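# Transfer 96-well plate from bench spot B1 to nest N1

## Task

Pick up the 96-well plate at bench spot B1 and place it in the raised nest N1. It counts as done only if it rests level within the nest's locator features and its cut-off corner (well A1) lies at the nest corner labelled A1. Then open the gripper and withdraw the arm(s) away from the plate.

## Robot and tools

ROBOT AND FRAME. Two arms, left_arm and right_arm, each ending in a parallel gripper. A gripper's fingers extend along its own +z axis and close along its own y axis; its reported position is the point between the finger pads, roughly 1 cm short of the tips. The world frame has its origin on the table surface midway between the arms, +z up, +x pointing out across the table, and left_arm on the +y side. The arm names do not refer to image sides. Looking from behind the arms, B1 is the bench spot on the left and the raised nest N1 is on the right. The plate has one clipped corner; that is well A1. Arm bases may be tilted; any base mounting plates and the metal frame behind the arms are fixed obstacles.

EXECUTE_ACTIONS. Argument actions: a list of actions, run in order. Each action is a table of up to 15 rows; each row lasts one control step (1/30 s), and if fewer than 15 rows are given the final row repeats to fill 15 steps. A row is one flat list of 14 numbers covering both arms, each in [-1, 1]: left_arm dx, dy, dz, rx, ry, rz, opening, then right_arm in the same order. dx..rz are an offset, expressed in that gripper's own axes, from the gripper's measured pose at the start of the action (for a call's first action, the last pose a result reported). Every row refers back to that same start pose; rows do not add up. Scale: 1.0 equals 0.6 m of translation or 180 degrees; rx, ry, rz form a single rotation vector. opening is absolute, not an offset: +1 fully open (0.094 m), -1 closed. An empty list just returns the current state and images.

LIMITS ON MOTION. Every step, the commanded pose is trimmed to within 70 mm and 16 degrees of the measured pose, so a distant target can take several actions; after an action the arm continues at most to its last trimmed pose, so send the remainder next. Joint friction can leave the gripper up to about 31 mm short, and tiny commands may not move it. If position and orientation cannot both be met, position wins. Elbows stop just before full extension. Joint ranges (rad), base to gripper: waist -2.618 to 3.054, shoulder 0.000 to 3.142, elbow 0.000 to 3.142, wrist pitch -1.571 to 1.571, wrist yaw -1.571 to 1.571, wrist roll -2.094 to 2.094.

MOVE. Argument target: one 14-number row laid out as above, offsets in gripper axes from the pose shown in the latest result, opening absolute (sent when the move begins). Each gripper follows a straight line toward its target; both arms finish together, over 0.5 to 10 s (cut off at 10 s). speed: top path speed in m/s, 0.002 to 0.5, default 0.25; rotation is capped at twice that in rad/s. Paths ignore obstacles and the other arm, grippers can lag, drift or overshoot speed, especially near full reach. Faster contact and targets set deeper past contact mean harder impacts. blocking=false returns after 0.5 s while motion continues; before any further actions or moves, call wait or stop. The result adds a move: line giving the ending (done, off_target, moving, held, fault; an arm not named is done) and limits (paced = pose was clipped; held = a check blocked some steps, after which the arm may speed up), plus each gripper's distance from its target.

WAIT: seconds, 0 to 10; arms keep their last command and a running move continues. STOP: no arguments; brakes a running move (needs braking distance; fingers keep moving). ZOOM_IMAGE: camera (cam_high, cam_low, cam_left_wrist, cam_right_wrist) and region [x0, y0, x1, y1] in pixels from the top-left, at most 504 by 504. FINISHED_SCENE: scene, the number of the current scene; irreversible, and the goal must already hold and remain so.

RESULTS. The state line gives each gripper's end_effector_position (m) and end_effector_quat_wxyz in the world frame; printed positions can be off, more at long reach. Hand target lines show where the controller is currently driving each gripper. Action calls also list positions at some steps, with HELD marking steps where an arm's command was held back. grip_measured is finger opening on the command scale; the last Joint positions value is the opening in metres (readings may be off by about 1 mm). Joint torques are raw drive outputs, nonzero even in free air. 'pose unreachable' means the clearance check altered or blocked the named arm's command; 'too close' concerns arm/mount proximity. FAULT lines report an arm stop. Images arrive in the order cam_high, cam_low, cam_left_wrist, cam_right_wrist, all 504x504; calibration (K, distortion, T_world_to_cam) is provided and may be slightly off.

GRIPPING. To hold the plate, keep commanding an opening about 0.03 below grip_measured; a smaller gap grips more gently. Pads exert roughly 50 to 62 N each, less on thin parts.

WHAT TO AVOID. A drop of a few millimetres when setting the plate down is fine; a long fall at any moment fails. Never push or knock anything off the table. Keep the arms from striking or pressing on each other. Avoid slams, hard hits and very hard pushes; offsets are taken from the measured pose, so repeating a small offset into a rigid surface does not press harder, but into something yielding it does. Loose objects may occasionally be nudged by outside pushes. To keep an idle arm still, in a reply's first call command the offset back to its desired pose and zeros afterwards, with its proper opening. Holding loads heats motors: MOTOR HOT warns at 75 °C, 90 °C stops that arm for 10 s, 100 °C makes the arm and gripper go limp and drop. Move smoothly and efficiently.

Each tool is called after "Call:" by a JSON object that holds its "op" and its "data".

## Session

Call:
{"op": "execute_actions", "data": {"actions": []}}

Scene clock: 0.00 s.
left_arm: end_effector_position=(+0.3655, +0.4438, +0.2278) grip_measured=+1.000 end_effector_quat_wxyz=(+0.338, +0.455, +0.641, +0.518) | right_arm: end_effector_position=(+0.2721, -0.0859, +0.2532) grip_measured=+1.000 end_effector_quat_wxyz=(-0.553, +0.724, -0.371, -0.178)
Joint positions: left_arm=[0.333 1.025 0.571 0.216 0.097 1.634 0.094] | right_arm=[ 0.223  1.092  0.902 -0.576 -1.084 -1.492  0.094]
Joint velocities: left_arm=[-0.007 -0.002 -0.002 -0.11  -0.022 -0.007  0.   ] | right_arm=[-0.017  0.017  0.007 -0.022  0.037 -0.007  0.   ]
Joint torques (N m, as the arm reports them, + toward a larger angle): no reading
Hand target (left_arm): +0.365, +0.444, +0.228; +0.338, +0.455, +0.641, +0.518
Hand target (right_arm): +0.272, -0.086, +0.253; -0.553, +0.724, -0.371, -0.178
camera_calibration (this result's frames):
cam_left_wrist: T_world_to_cam=[[-0.293031, 0.154087, -0.943605, 0.262177], [-0.84301, 0.423976, 0.331026, 0.0780884], [0.451072, 0.89247, 0.00565913, -0.457162], [0, 0, 0, 1]] pos_world=[0.348869, 0.334497, 0.22413]
cam_right_wrist: T_world_to_cam=[[0.690756, 0.109044, 0.714819, -0.363953], [0.509703, -0.774624, -0.374379, -0.0795585], [0.512893, 0.62295, -0.590656, 0.158815], [0, 0, 0, 1]] pos_world=[0.210499, -0.120875, 0.324181]

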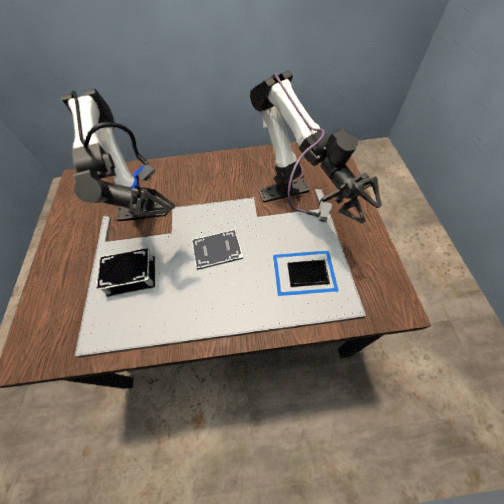

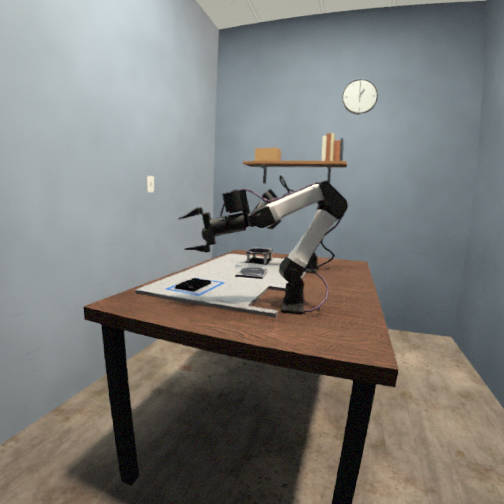

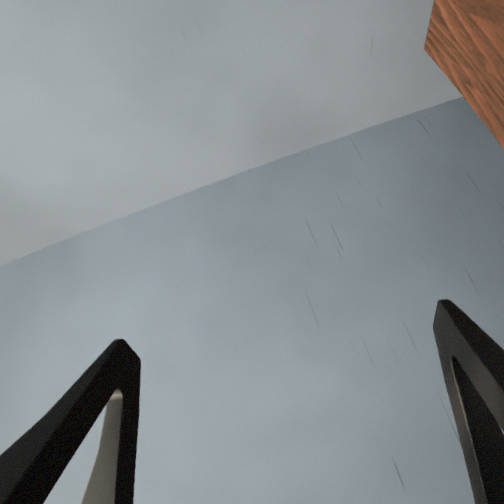

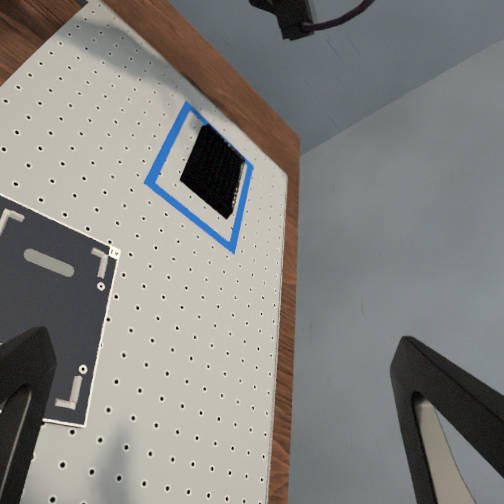

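Call:
{"op": "zoom_image", "data": {"camera": "cam_high", "region": [85, 230, 165, 310]}}

Call:
{"op": "zoom_image", "data": {"camera": "cam_high", "region": [268, 235, 348, 315]}}

Call:
{"op": "zoom_image", "data": {"camera": "cam_right_wrist", "region": [130, 90, 280, 260]}}

Call:
{"op": "zoom_image", "data": {"camera": "cam_high", "region": [180, 215, 260, 295]}}

Region (85, 230, 165, 310) of cam_high's 504x504 image, scaled by 6.300, with more detail than that image has.

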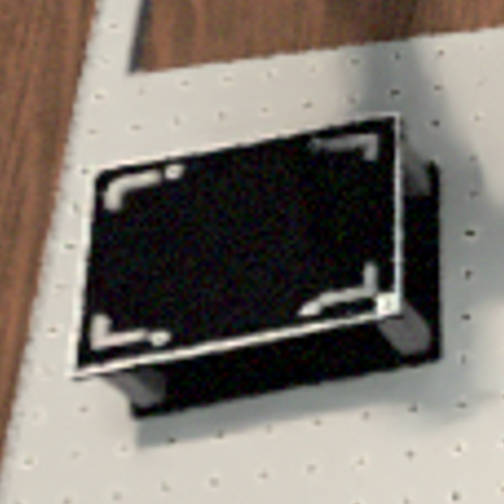

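Region (268, 235, 348, 315) of cam_high's 504x504 image, scaled by 6.300, with more detail than that image has.

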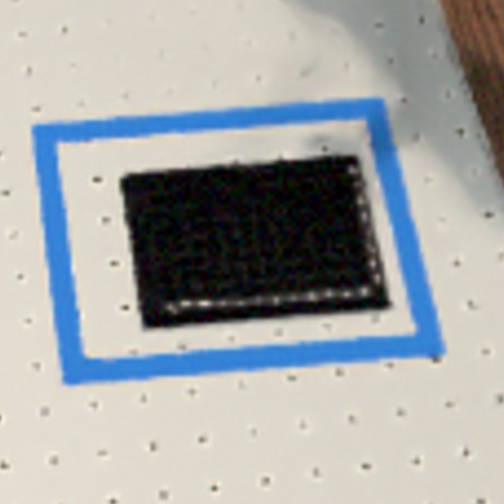

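Region (130, 90, 280, 260) of cam_right_wrist's 504x504 image, scaled by 2.965, with more detail than that image has; it fills the left 445 columns of this view, and the rest is white.

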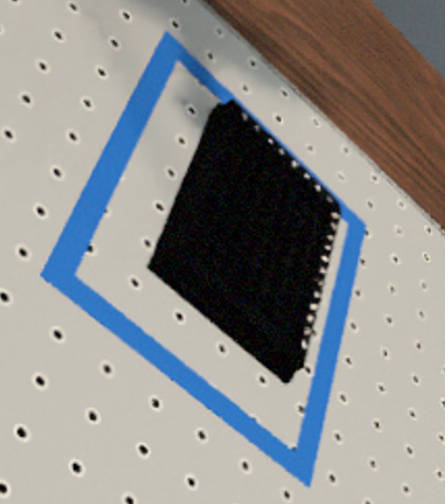

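Region (180, 215, 260, 295) of cam_high's 504x504 image, scaled by 6.300, with more detail than that image has.

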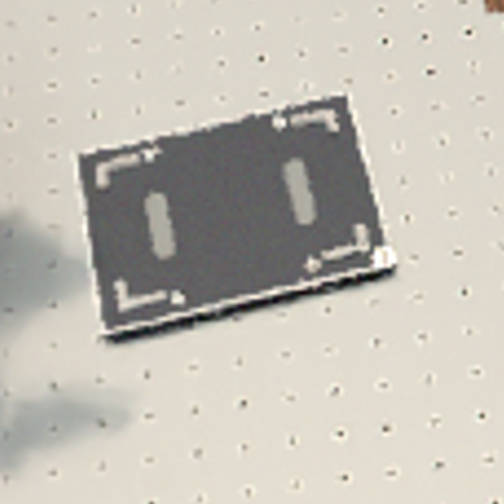

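Call:
{"op": "move", "data": {"target": [-0.2812,-0.245,0.0415,0.4158,-0.095,0.1,1,0.3028,0.0808,-0.2352,-0.1974,0.3468,0.1481,1], "speed": 0.4}}

Scene clock: 50.57 s.
left_arm: end_effector_position=(+0.4121, +0.2981, +0.0728) grip_measured=+1.000 end_effector_quat_wxyz=(-0.009, +0.711, +0.703, +0.009) | right_arm: end_effector_position=(+0.3318, -0.2787, +0.1474) grip_measured=+1.000 end_effector_quat_wxyz=(-0.010, +0.742, -0.670, -0.007)
Joint positions: left_arm=[-0.134  2.005  1.628 -1.193 -0.026  1.592  0.094] | right_arm=[ 0.036  1.62   1.443 -1.391 -0.025 -1.657  0.094]
Joint velocities: left_arm=[-0.012  0.012 -0.012 -0.007  0.022 -0.022  0.   ] | right_arm=[-0.012 -0.012  0.002 -0.051 -0.037 -0.051  0.   ]
Joint torques (N m, as the arm reports them, + toward a larger angle): left_arm=[-0.99 -9.61  9.31  0.23  0.21 -0.21] | right_arm=[-0.4  -4.91  7.59  0.27  0.11  0.03]
Hand target (left_arm): +0.413, +0.294, +0.075; -0.008, +0.711, +0.703, +0.002
Hand target (right_arm): +0.333, -0.284, +0.149; -0.004, +0.734, -0.679, -0.005
Off the commanded pose (left_arm): 0.010 m, 2 deg.
Off the commanded pose (right_arm): 0.007 m, 2 deg.
move: done
camera_calibration (this result's frames):
cam_left_wrist: T_world_to_cam=[[-0.974441, 0.224554, -0.00628598, 0.343626], [0.154386, 0.689754, 0.707393, -0.287168], [0.163184, 0.688342, -0.706793, -0.116008], [0, 0, 0, 1]] pos_world=[0.398109, 0.200766, 0.123307]
cam_right_wrist: T_world_to_cam=[[0.986957, 0.157769, 0.031998, -0.292579], [0.120513, -0.855894, 0.502913, -0.321795], [0.106731, -0.492498, -0.863744, 0.0499438], [0, 0, 0, 1]] pos_world=[0.322213, -0.204665, 0.214336]

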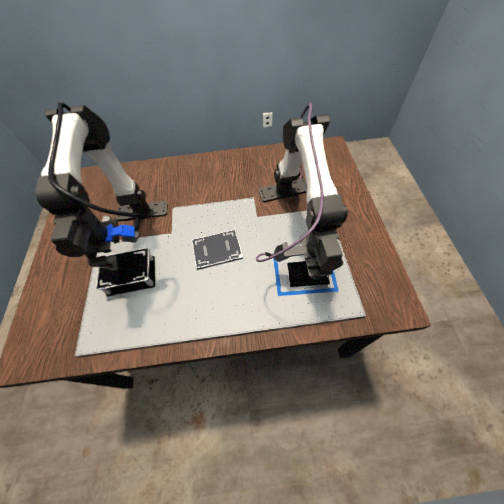

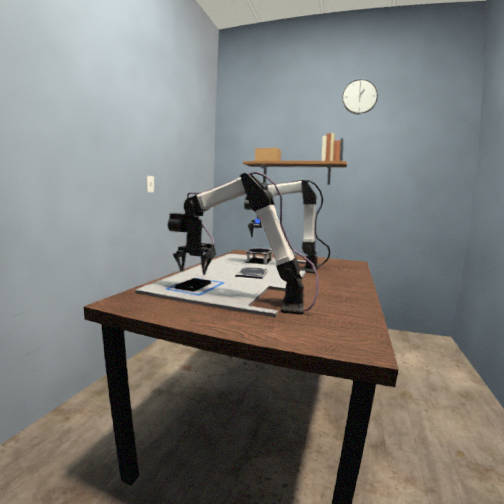

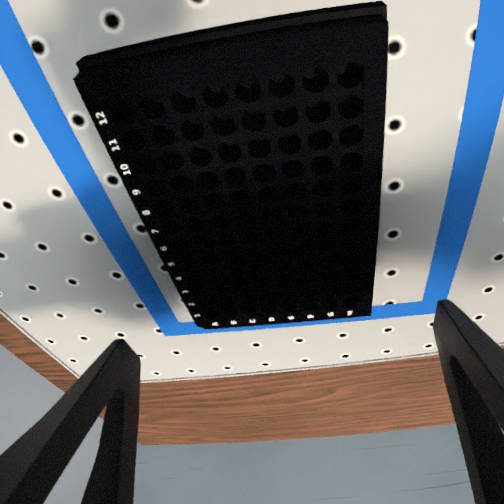

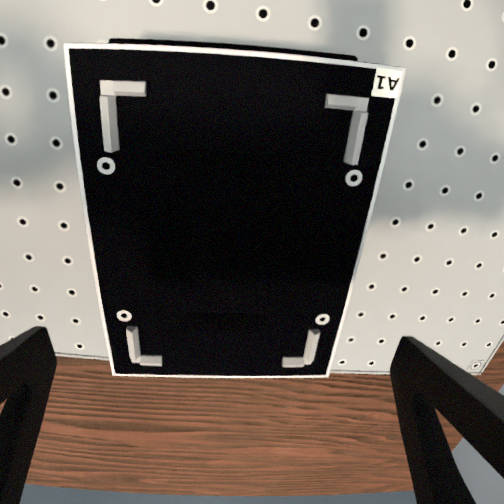

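Call:
{"op": "zoom_image", "data": {"camera": "cam_left_wrist", "region": [60, 0, 410, 350]}}

Call:
{"op": "zoom_image", "data": {"camera": "cam_right_wrist", "region": [60, 40, 410, 390]}}

Region (60, 0, 410, 350) of cam_left_wrist's 504x504 image, scaled by 1.440, with more detail than that image has.

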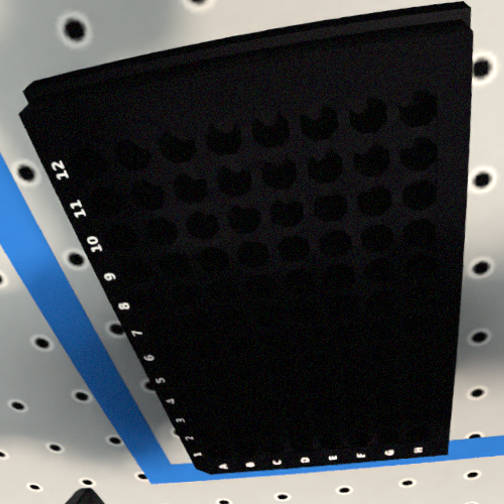

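Region (60, 40, 410, 390) of cam_right_wrist's 504x504 image, scaled by 1.440, with more detail than that image has.

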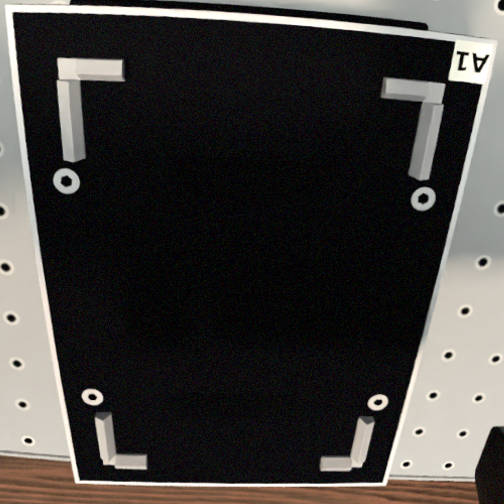

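Call:
{"op": "move", "data": {"target": [-0.024,0.001,0.0967,0,-0.011,0.022,1,0,0,0,0,0,0,1], "speed": 0.08}}

Scene clock: 102.00 s.
left_arm: end_effector_position=(+0.4140, +0.2914, +0.0227) grip_measured=+1.000 end_effector_quat_wxyz=(+0.000, +0.729, +0.684, +0.003) | right_arm: end_effector_position=(+0.3317, -0.2789, +0.1474) grip_measured=+1.000 end_effector_quat_wxyz=(-0.010, +0.742, -0.671, -0.007)
Joint positions: left_arm=[-0.141  2.053  1.495 -1.008 -0.003  1.635  0.094] | right_arm=[ 0.036  1.62   1.443 -1.391 -0.024 -1.657  0.094]
Joint velocities: left_arm=[0.017 0.007 0.012 0.007 0.007 0.007 0.   ] | right_arm=[-0.002  0.002  0.022 -0.037  0.037  0.022  0.   ]
Joint torques (N m, as the arm reports them, + toward a larger angle): left_arm=[-1.15 -9.66  5.47  0.63  0.19 -0.08] | right_arm=[ 0.55 -5.72  6.1   0.37 -0.03 -0.1 ]
Hand target (left_arm): +0.413, +0.286, +0.015; +0.002, +0.735, +0.678, -0.004
Hand target (right_arm): +0.332, -0.279, +0.147; -0.010, +0.742, -0.670, -0.007
Off the commanded pose (left_arm): 0.010 m, 1 deg.
Off the commanded pose (right_arm): 0.000 m, 0 deg.
move: done
camera_calibration (this result's frames):
cam_left_wrist: T_world_to_cam=[[-0.961753, 0.2735, -0.0151258, 0.327351], [0.187323, 0.696994, 0.692177, -0.262842], [0.199853, 0.66287, -0.721569, -0.154507], [0, 0, 0, 1]] pos_world=[0.394946, 0.196087, 0.0753968]
cam_right_wrist: T_world_to_cam=[[0.98703, 0.157415, 0.0315026, -0.292517], [0.120376, -0.855554, 0.503524, -0.321845], [0.106214, -0.493201, -0.863407, 0.0498108], [0, 0, 0, 1]] pos_world=[0.322175, -0.204743, 0.214279]

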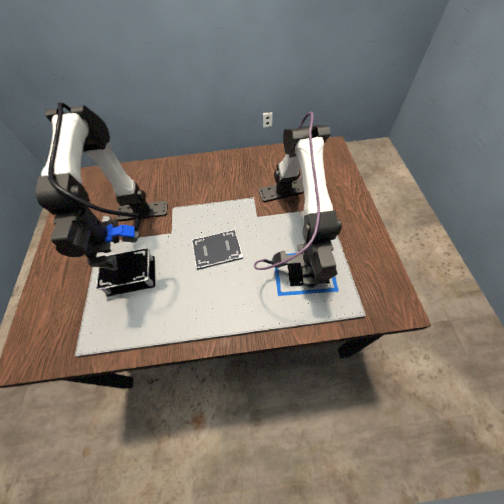

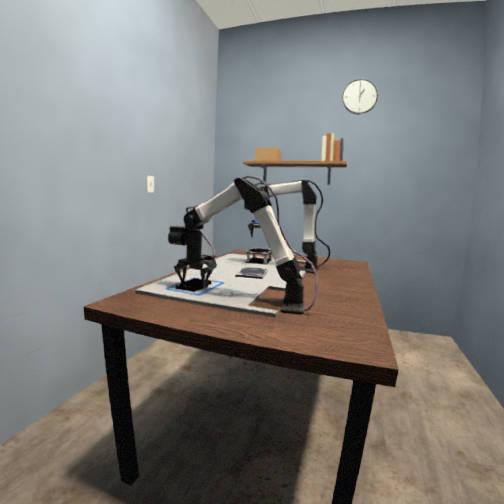

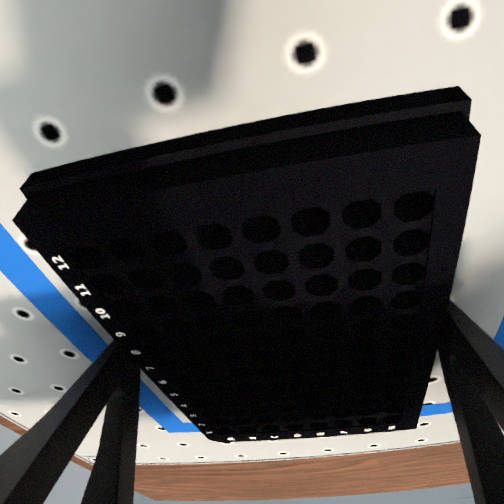

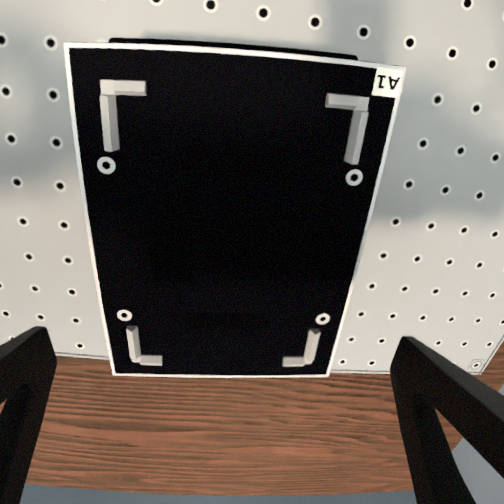

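Call:
{"op": "execute_actions", "data": {"actions": [[[0,0,0,0,0,0,0.71,0,0,0,0,0,0,1]],[[0,0,-0.004,0,0,0,0.71,0,0,0,0,0,0,1],[0,0,-0.008,0,0,0,0.71,0,0,0,0,0,0,1],[0,0,-0.012,0,0,0,0.71,0,0,0,0,0,0,1],[0,0,-0.016,0,0,0,0.71,0,0,0,0,0,0,1],[0,0,-0.02,0,0,0,0.71,0,0,0,0,0,0,1],[0,0,-0.024,0,0,0,0.71,0,0,0,0,0,0,1],[0,0,-0.028,0,0,0,0.71,0,0,0,0,0,0,1],[0,0,-0.032,0,0,0,0.71,0,0,0,0,0,0,1],[0,0,-0.036,0,0,0,0.71,0,0,0,0,0,0,1],[0,0,-0.04,0,0,0,0.71,0,0,0,0,0,0,1],[0,0,-0.043,0,0,0,0.71,0,0,0,0,0,0,1],[0,0,-0.046,0,0,0,0.71,0,0,0,0,0,0,1],[0,0,-0.048,0,0,0,0.71,0,0,0,0,0,0,1],[0,0,-0.05,0,0,0,0.71,0,0,0,0,0,0,1]]]}}

Scene clock: 113.87 s.
left_arm: end_effector_position=(+0.4144, +0.2914, +0.0385) grip_measured=+0.742 end_effector_quat_wxyz=(-0.001, +0.729, +0.684, +0.001) | right_arm: end_effector_position=(+0.3317, -0.2789, +0.1474) grip_measured=+1.000 end_effector_quat_wxyz=(-0.010, +0.742, -0.671, -0.007)
Joint positions: left_arm=[-0.141  2.04   1.541 -1.071 -0.003  1.636  0.082] | right_arm=[ 0.036  1.62   1.443 -1.391 -0.024 -1.657  0.094]
Joint velocities: left_arm=[-0.002 -0.085  0.115 -0.11  -0.037 -0.007 -0.001] | right_arm=[-0.012 -0.002  0.002 -0.007 -0.022 -0.007  0.   ]
Joint torques (N m, as the arm reports them, + toward a larger angle): left_arm=[ -0.53 -11.93   8.75   0.2    0.11  -0.16] | right_arm=[ 0.56 -5.71  6.1   0.37 -0.01 -0.1 ]
Hand target (left_arm): +0.414, +0.291, +0.052; +0.001, +0.729, +0.684, +0.004
Hand target (right_arm): +0.332, -0.279, +0.147; -0.010, +0.742, -0.671, -0.007
Off the commanded pose (left_arm): 0.014 m, 0 deg.
Off the commanded pose (right_arm): 0.000 m, 0 deg.
Step readings (end_effector_position; steps 1 to 15: 1st action; 16 to 30: 2nd action):
0: left_arm (+0.4144, +0.2914, +0.0227) | right_arm (+0.3317, -0.2789, +0.1474)
1: left_arm (+0.4144, +0.2914, +0.0227) | right_arm (+0.3317, -0.2789, +0.1474)
2: left_arm (+0.4144, +0.2914, +0.0227) | right_arm (+0.3317, -0.2789, +0.1474)
4: left_arm (+0.4144, +0.2914, +0.0227) | right_arm (+0.3317, -0.2789, +0.1474)
8: left_arm (+0.4144, +0.2914, +0.0227) | right_arm (+0.3317, -0.2789, +0.1474)
15: left_arm (+0.4144, +0.2914, +0.0227) | right_arm (+0.3317, -0.2789, +0.1474)
16: left_arm (+0.4144, +0.2914, +0.0227) | right_arm (+0.3317, -0.2789, +0.1474)
17: left_arm (+0.4144, +0.2914, +0.0227) | right_arm (+0.3317, -0.2789, +0.1474)
19: left_arm (+0.4140, +0.2914, +0.0227) | right_arm (+0.3317, -0.2789, +0.1474)
23: left_arm (+0.4122, +0.2913, +0.0251) | right_arm (+0.3317, -0.2789, +0.1474)
30: end_effector_position above
camera_calibration (this result's frames):
cam_left_wrist: T_world_to_cam=[[-0.961595, 0.274229, -0.0115604, 0.327527], [0.190495, 0.697115, 0.691189, -0.27512], [0.197603, 0.662442, -0.722582, -0.142026], [0, 0, 0, 1]] pos_world=[0.395422, 0.196057, 0.0913213]
cam_right_wrist: T_world_to_cam=[[0.98703, 0.157415, 0.0315026, -0.292517], [0.120376, -0.855554, 0.503524, -0.321845], [0.106214, -0.493201, -0.863407, 0.0498108], [0, 0, 0, 1]] pos_world=[0.322175, -0.204743, 0.214279]

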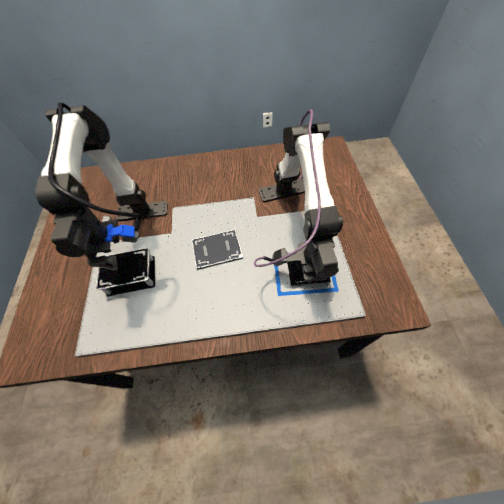

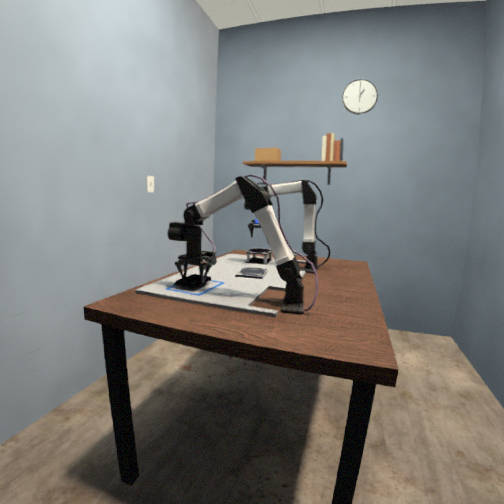

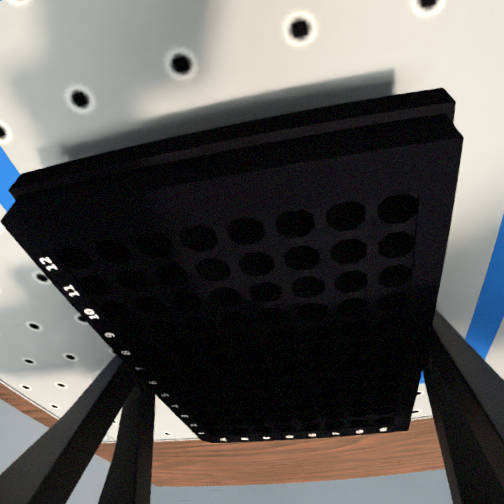

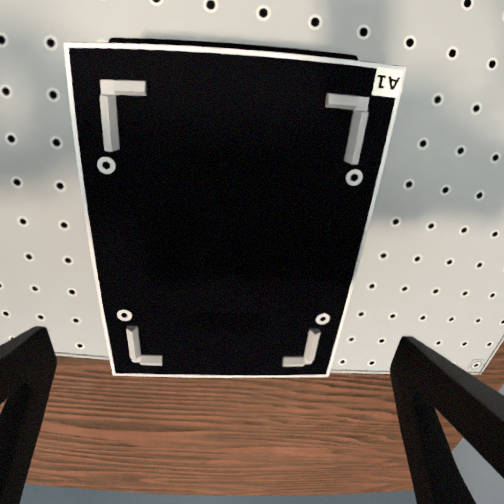

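Call:
{"op": "move", "data": {"target": [-0.467,-0.006,-0.009,0,0,-0.048,0.71,-0.053,-0.0355,0.03,0,0.011,0,1], "speed": 0.28}}

Scene clock: 123.83 s.
left_arm: end_effector_position=(+0.3868, +0.0127, +0.0391) grip_measured=+0.742 end_effector_quat_wxyz=(-0.000, +0.682, +0.732, +0.003) | right_arm: end_effector_position=(+0.3429, -0.2477, +0.1295) grip_measured=+1.000 end_effector_quat_wxyz=(+0.007, +0.742, -0.670, -0.002)
Joint positions: left_arm=[-0.807  2.322  1.996 -1.245 -0.006  0.835  0.082] | right_arm=[ 0.157  1.685  1.443 -1.342  0.006 -1.538  0.094]
Joint velocities: left_arm=[-0.022 -0.002 -0.002  0.007  0.007 -0.007 -0.   ] | right_arm=[-0.002 -0.002 -0.012 -0.007  0.007  0.051  0.   ]
Joint torques (N m, as the arm reports them, + toward a larger angle): left_arm=[  0.08 -11.9    9.39   0.32   0.01  -0.21] | right_arm=[ 1.3  -5.33  7.55  0.44  0.12  0.03]
Hand target (left_arm): +0.389, +0.016, +0.039; -0.007, +0.676, +0.737, +0.006
Hand target (right_arm): +0.350, -0.246, +0.130; +0.004, +0.742, -0.671, +0.007
Off the commanded pose (left_arm): 0.007 m, 1 deg.
Off the commanded pose (right_arm): 0.008 m, 1 deg.
move: done
camera_calibration (this result's frames):
cam_left_wrist: T_world_to_cam=[[-0.989611, 0.143055, -0.0142937, 0.389994], [0.0933674, 0.715104, 0.692754, -0.0387358], [0.109324, 0.684223, -0.721032, 0.0822064], [0, 0, 0, 1]] pos_world=[0.380572, -0.0843381, 0.0916823]
cam_right_wrist: T_world_to_cam=[[0.987033, 0.160098, 0.0115949, -0.304588], [0.129923, -0.839242, 0.528008, -0.289895], [0.0942639, -0.519655, -0.84916, 0.0442918], [0, 0, 0, 1]] pos_world=[0.334127, -0.171511, 0.194209]

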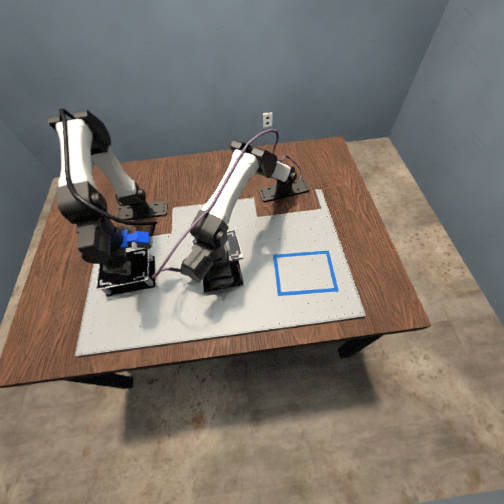

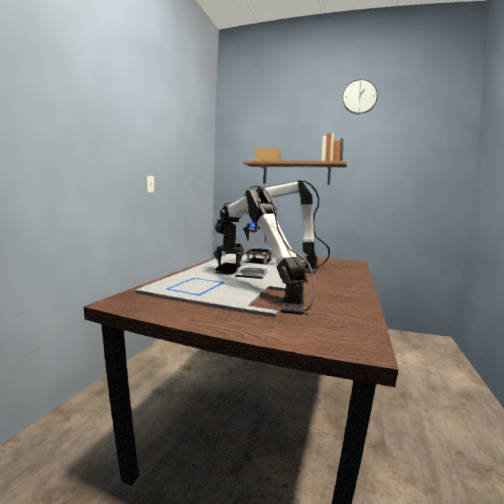

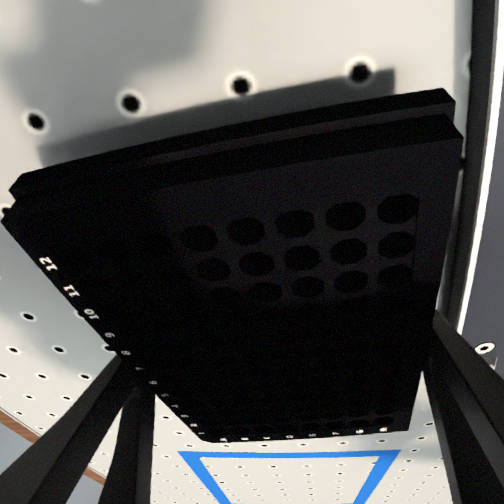

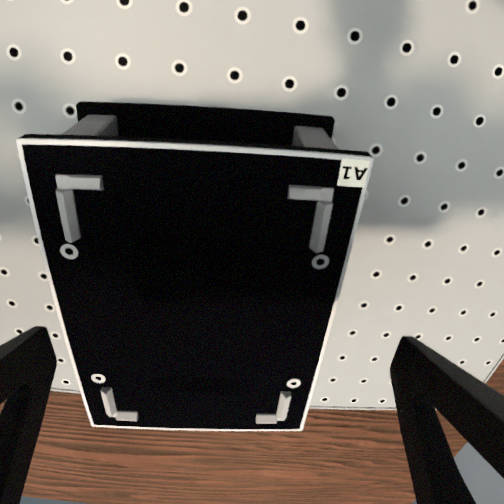

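Call:
{"op": "move", "data": {"target": [0,0.025,0.039,0,0,-0.004,0.71,0,0,0,0,0,0,1], "speed": 0.05}}

Scene clock: 133.30 s.
left_arm: end_effector_position=(+0.3920, +0.0142, +0.0234) grip_measured=+0.742 end_effector_quat_wxyz=(-0.007, +0.679, +0.734, +0.002) | right_arm: end_effector_position=(+0.3429, -0.2477, +0.1295) grip_measured=+1.000 end_effector_quat_wxyz=(+0.007, +0.742, -0.670, -0.002)
Joint positions: left_arm=[-0.797  2.362  2.003 -1.226 -0.005  0.837  0.082] | right_arm=[ 0.157  1.685  1.443 -1.342  0.006 -1.537  0.094]
Joint velocities: left_arm=[-0.012 -0.007  0.012  0.007 -0.037  0.066  0.   ] | right_arm=[ 0.007  0.017 -0.027 -0.007  0.022 -0.051  0.   ]
Joint torques (N m, as the arm reports them, + toward a larger angle): left_arm=[  0.52 -11.19   9.07   0.7    0.09  -0.07] | right_arm=[ 0.55 -6.27  6.12  0.35  0.   -0.1 ]
Hand target (left_arm): +0.402, +0.014, +0.016; -0.000, +0.677, +0.736, +0.003
Hand target (right_arm): +0.343, -0.248, +0.130; +0.007, +0.742, -0.670, -0.002
Off the commanded pose (left_arm): 0.012 m, 1 deg.
Off the commanded pose (right_arm): 0.000 m, 0 deg.
move: off_target (left_arm)
camera_calibration (this result's frames):
cam_left_wrist: T_world_to_cam=[[-0.990922, 0.134425, -0.00166163, 0.395092], [0.0951927, 0.710337, 0.697395, -0.0301652], [0.0949279, 0.690906, -0.716685, 0.0747883], [0, 0, 0, 1]] pos_world=[0.387277, -0.0833545, 0.0752932]
cam_right_wrist: T_world_to_cam=[[0.987094, 0.159721, 0.0115969, -0.304703], [0.129602, -0.839289, 0.528012, -0.289797], [0.094068, -0.519695, -0.849157, 0.0443488], [0, 0, 0, 1]] pos_world=[0.334156, -0.171508, 0.194209]

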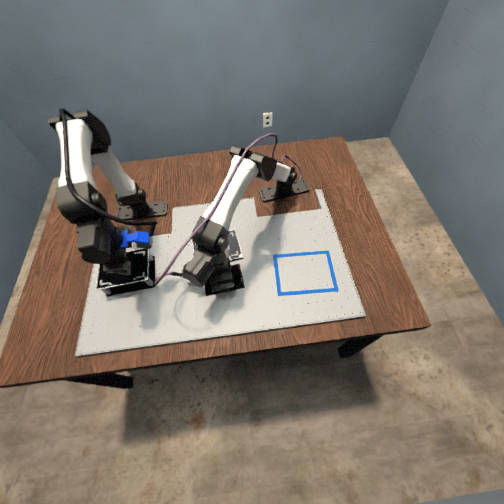

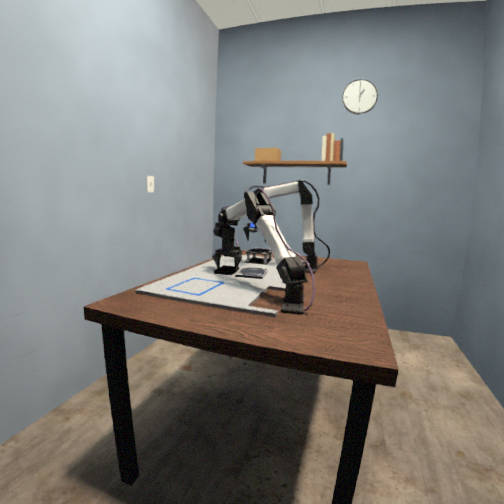

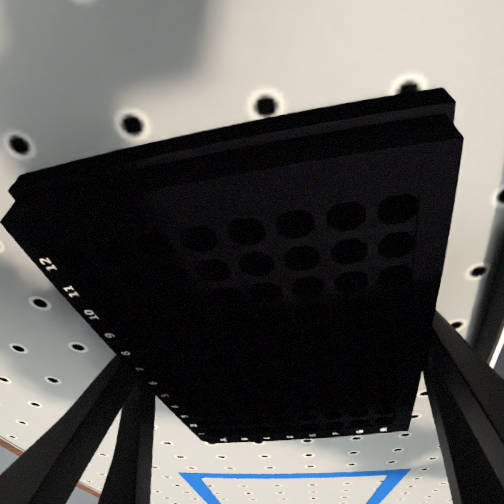

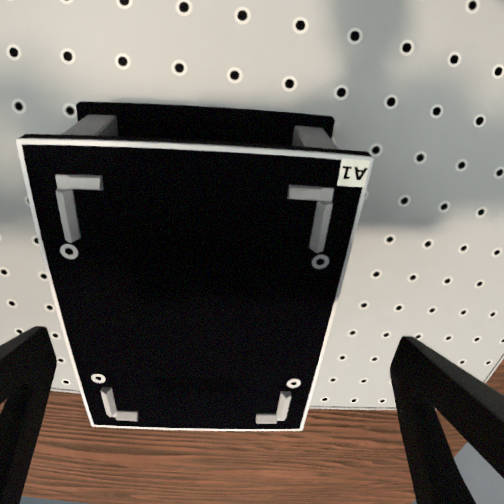

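Call:
{"op": "execute_actions", "data": {"actions": [[[0,0,0,0,0,0,0.71,0,0,0,0,0,0,1],[0,0,0,0,0,0,0.71,0,0,0,0,0,0,1],[0,0,0,0,0,0,1,0,0,0,0,0,0,1],[0,0,0,0,0,0,1,0,0,0,0,0,0,1],[0,0,0,0,0,0,1,0,0,0,0,0,0,1],[0,0,0,0,0,0,1,0,0,0,0,0,0,1],[0,0,0,0,0,0,1,0,0,0,0,0,0,1],[0,0,0,0,0,0,1,0,0,0,0,0,0,1],[0,0,0,0,0,0,1,0,0,0,0,0,0,1],[0,0,0,0,0,0,1,0,0,0,0,0,0,1],[0,0,-0.003,0,0,0,1,0,0,0,0,0,0,1],[0,0,-0.006,0,0,0,1,0,0,0,0,0,0,1],[0,0,-0.009,0,0,0,1,0,0,0,0,0,0,1],[0,0,-0.012,0,0,0,1,0,0,0,0,0,0,1],[0,0,-0.015,0,0,0,1,0,0,0,0,0,0,1]],[[0,0,-0.016,0,0,0,1,0,0,0,0,0,0,1],[0.002,0,-0.021,0,0,0,1,0,0,0,0,0,0,1],[0.004,0,-0.026,0,0,0,1,0,0,0,0,0,0,1],[0.006,0,-0.031,0,0,0,1,0,0,0,0,0,0,1],[0.008,0,-0.036,0,0,0,1,0,0,0,0,0,0,1],[0.01,0,-0.041,0,0,0,1,0,0,0,0,0,0,1],[0.012,0,-0.046,0,0,0,1,0,0,0,0,0,0,1],[0.014,0,-0.05,0,0,0,1,0,0,0,0,0,0,1],[0.016,0,-0.054,0,0,0,1,0,0,0,0,0,0,1],[0.018,0,-0.057,0,0,0,1,0,0,0,0,0,0,1],[0.02,0,-0.06,0,0,0,1,0,0,0,0,0,0,1]]]}}

Scene clock: 148.87 s.
left_arm: end_effector_position=(+0.3897, +0.0210, +0.0496) grip_measured=+1.000 end_effector_quat_wxyz=(-0.008, +0.678, +0.735, +0.002) | right_arm: end_effector_position=(+0.3429, -0.2477, +0.1295) grip_measured=+1.000 end_effector_quat_wxyz=(+0.007, +0.742, -0.670, -0.002)
Joint positions: left_arm=[-0.788  2.323  2.039 -1.302 -0.006  0.844  0.094] | right_arm=[ 0.157  1.685  1.443 -1.342  0.006 -1.537  0.094]
Joint velocities: left_arm=[ 0.017 -0.017  0.046 -0.007  0.022 -0.022  0.   ] | right_arm=[-0.007  0.017 -0.007  0.066 -0.051 -0.007  0.   ]
Joint torques (N m, as the arm reports them, + toward a larger angle): left_arm=[  0.18 -13.78   8.87   0.27   0.08  -0.06] | right_arm=[ 0.56 -6.29  6.13  0.34  0.   -0.1 ]
Hand target (left_arm): +0.391, +0.026, +0.059; -0.008, +0.679, +0.734, +0.002
Hand target (right_arm): +0.343, -0.248, +0.130; +0.007, +0.742, -0.670, -0.002
Off the commanded pose (left_arm): 0.011 m, 0 deg.
Off the commanded pose (right_arm): 0.000 m, 0 deg.
Step readings (end_effector_position; steps 1 to 15: 1st action; 16 to 30: 2nd action):
0: left_arm (+0.3920, +0.0142, +0.0234) | right_arm (+0.3429, -0.2477, +0.1295)
1: left_arm (+0.3920, +0.0142, +0.0234) | right_arm (+0.3429, -0.2477, +0.1295)
2: left_arm (+0.3920, +0.0142, +0.0234) | right_arm (+0.3429, -0.2477, +0.1295)
4: left_arm (+0.3921, +0.0142, +0.0234) | right_arm (+0.3429, -0.2477, +0.1295)
8: left_arm (+0.3921, +0.0142, +0.0234) | right_arm (+0.3429, -0.2477, +0.1295)
15: left_arm (+0.3916, +0.0146, +0.0234) | right_arm (+0.3429, -0.2477, +0.1295)
16: left_arm (+0.3912, +0.0149, +0.0234) | right_arm (+0.3429, -0.2477, +0.1295)
17: left_arm (+0.3906, +0.0153, +0.0235) | right_arm (+0.3429, -0.2477, +0.1295)
19: left_arm (+0.3896, +0.0161, +0.0248) | right_arm (+0.3429, -0.2477, +0.1295)
23: left_arm (+0.3887, +0.0168, +0.0322) | right_arm (+0.3429, -0.2477, +0.1295)
30: end_effector_position above
camera_calibration (this result's frames):
cam_left_wrist: T_world_to_cam=[[-0.991126, 0.132919, -0.00109973, 0.391969], [0.0944417, 0.70999, 0.69785, -0.0527666], [0.0935383, 0.691554, -0.716243, 0.0895241], [0, 0, 0, 1]] pos_world=[0.3851, -0.0765471, 0.101375]
cam_right_wrist: T_world_to_cam=[[0.987094, 0.159721, 0.0115969, -0.304703], [0.129602, -0.839289, 0.528012, -0.289797], [0.094068, -0.519695, -0.849157, 0.0443488], [0, 0, 0, 1]] pos_world=[0.334156, -0.171508, 0.194209]

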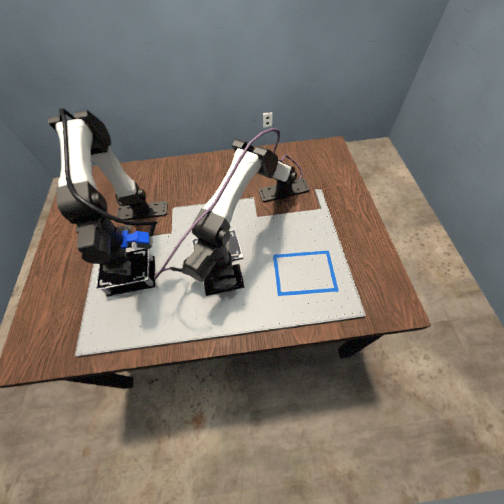

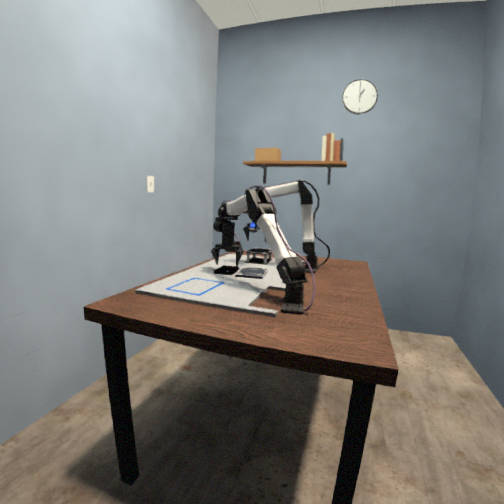

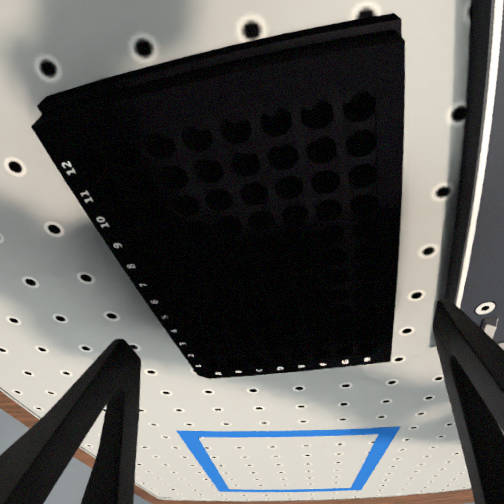

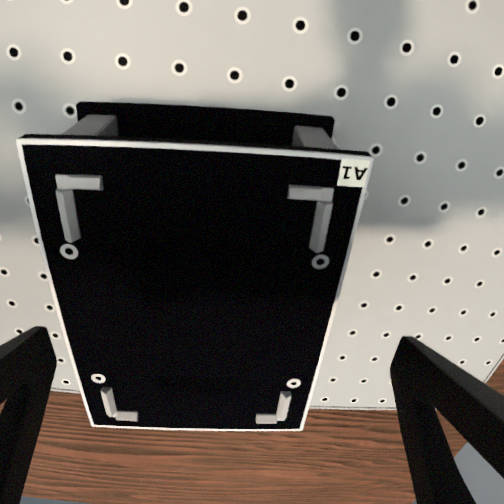

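Call:
{"op": "move", "data": {"target": [0.51,-0.093,-0.075,0,0,-0.2,1,-0.4402,-0.1237,0.1197,0.004,-0.002,0.005,1], "speed": 0.3}}

Scene clock: 163.30 s.
left_arm: end_effector_position=(+0.3212, +0.3196, +0.0973) grip_measured=+1.000 end_effector_quat_wxyz=(+0.004, +0.414, +0.910, +0.005) | right_arm: end_effector_position=(+0.3899, +0.0184, +0.0523) grip_measured=+1.000 end_effector_quat_wxyz=(+0.005, +0.742, -0.671, +0.004)
Joint positions: left_arm=[-0.044  1.642  1.268 -1.185 -0.004  0.952  0.094] | right_arm=[ 0.752  2.373  2.137 -1.344  0.009 -0.941  0.094]
Joint velocities: left_arm=[-0.012 -0.022 -0.012  0.022  0.022 -0.007  0.   ] | right_arm=[ 0.002  0.002 -0.022 -0.037 -0.007 -0.037  0.   ]
Joint torques (N m, as the arm reports them, + toward a larger angle): left_arm=[-0.31 -8.21  5.65  0.43  0.19 -0.05] | right_arm=[  0.34 -10.72   7.67   0.29   0.12   0.02]
Hand target (left_arm): +0.313, +0.318, +0.096; -0.001, +0.418, +0.909, -0.003
Hand target (right_arm): +0.392, +0.017, +0.052; +0.008, +0.737, -0.676, +0.009
Off the commanded pose (left_arm): 0.012 m, 1 deg.
Off the commanded pose (right_arm): 0.005 m, 1 deg.
move: off_target (left_arm)
camera_calibration (this result's frames):
cam_left_wrist: T_world_to_cam=[[-0.876006, -0.481713, -0.0237724, 0.446077], [-0.363842, 0.627691, 0.688203, -0.117164], [-0.316595, 0.611519, -0.725129, 0.0818717], [0, 0, 0, 1]] pos_world=[0.374058, 0.238358, 0.150604]
cam_right_wrist: T_world_to_cam=[[0.987189, 0.158022, 0.0220884, -0.393328], [0.121925, -0.836388, 0.534405, -0.0292436], [0.102922, -0.524866, -0.84494, 0.109011], [0, 0, 0, 1]] pos_world=[0.380635, 0.0949114, 0.116423]

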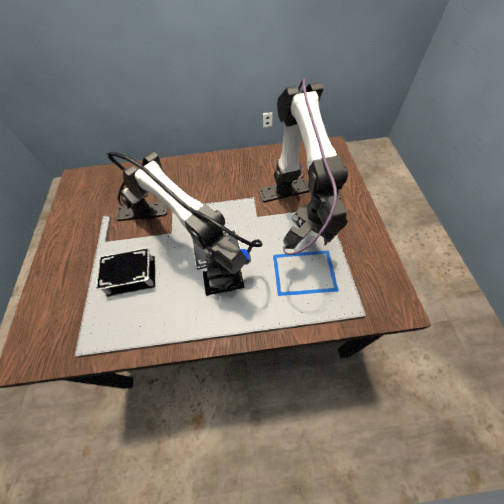

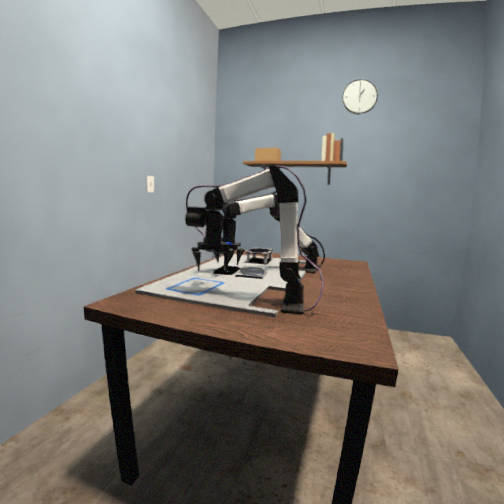

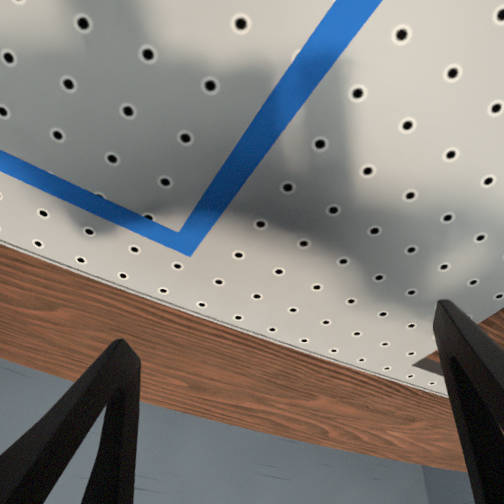

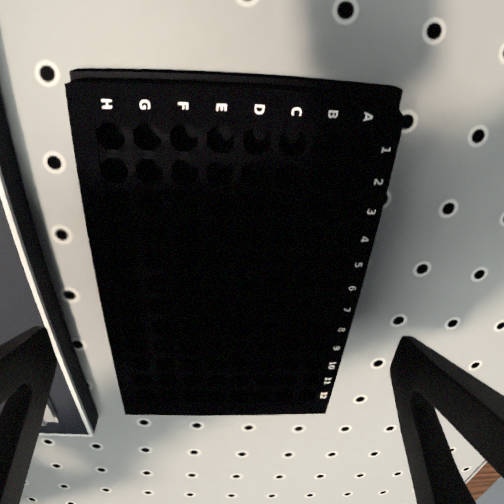

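Call:
{"op": "move", "data": {"target": [0,0,0,0,0,0,1,-0.004,0,0.064,0,-0.004,0,1], "speed": 0.06}}

Scene clock: 182.57 s.
left_arm: end_effector_position=(+0.3212, +0.3196, +0.0973) grip_measured=+1.000 end_effector_quat_wxyz=(+0.004, +0.414, +0.910, +0.005) | right_arm: end_effector_position=(+0.3921, +0.0203, +0.0224) grip_measured=+1.000 end_effector_quat_wxyz=(-0.004, +0.741, -0.671, +0.005)
Joint positions: left_arm=[-0.044  1.642  1.268 -1.185 -0.004  0.952  0.094] | right_arm=[ 0.752  2.373  2.019 -1.207  0.009 -0.94   0.094]
Joint velocities: left_arm=[-0.007 -0.037 -0.007  0.051  0.022  0.022  0.   ] | right_arm=[ 0.002  0.007 -0.027  0.037  0.037  0.037  0.   ]
Joint torques (N m, as the arm reports them, + toward a larger angle): left_arm=[-0.42 -7.1   7.38  0.54  0.12 -0.15] | right_arm=[  0.44 -10.67   5.06   0.51  -0.09  -0.11]
Hand target (left_arm): +0.321, +0.320, +0.097; +0.004, +0.414, +0.910, +0.005
Hand target (right_arm): +0.390, +0.020, +0.014; +0.001, +0.742, -0.671, -0.000
Off the commanded pose (left_arm): 0.000 m, 0 deg.
Off the commanded pose (right_arm): 0.009 m, 1 deg.
move: done
camera_calibration (this result's frames):
cam_left_wrist: T_world_to_cam=[[-0.87619, -0.481379, -0.0237727, 0.44603], [-0.363601, 0.627827, 0.688206, -0.117285], [-0.316363, 0.611643, -0.725126, 0.0817573], [0, 0, 0, 1]] pos_world=[0.374027, 0.238338, 0.150604]
cam_right_wrist: T_world_to_cam=[[0.986892, 0.156895, 0.0378012, -0.395368], [0.113903, -0.843091, 0.52557, -0.00842229], [0.114329, -0.514375, -0.84991, 0.0800129], [0, 0, 0, 1]] pos_world=[0.381997, 0.0960872, 0.0873757]

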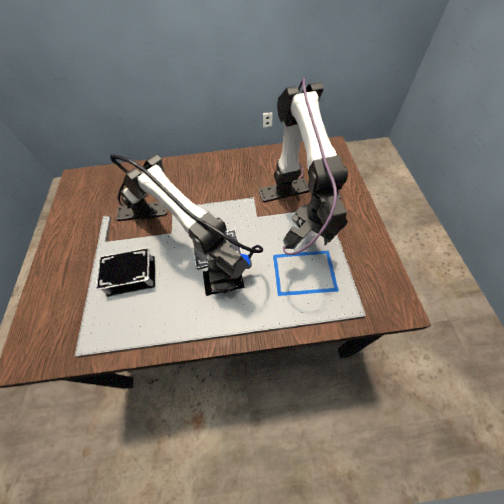

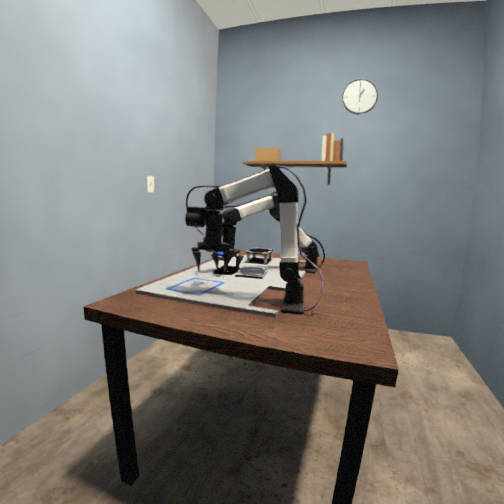

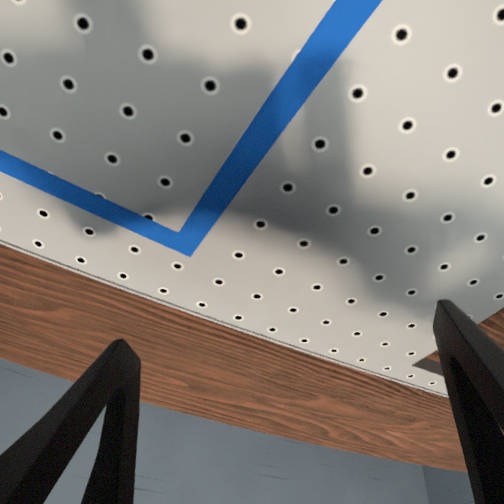

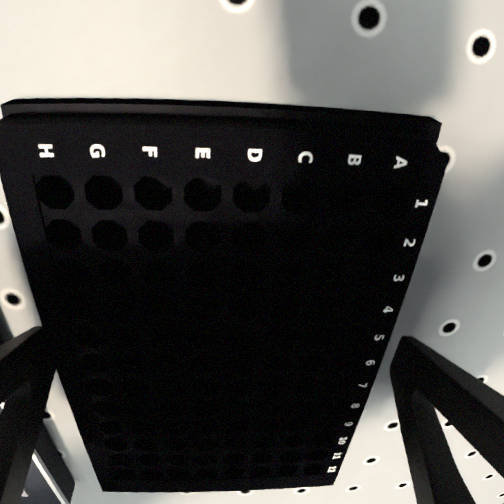

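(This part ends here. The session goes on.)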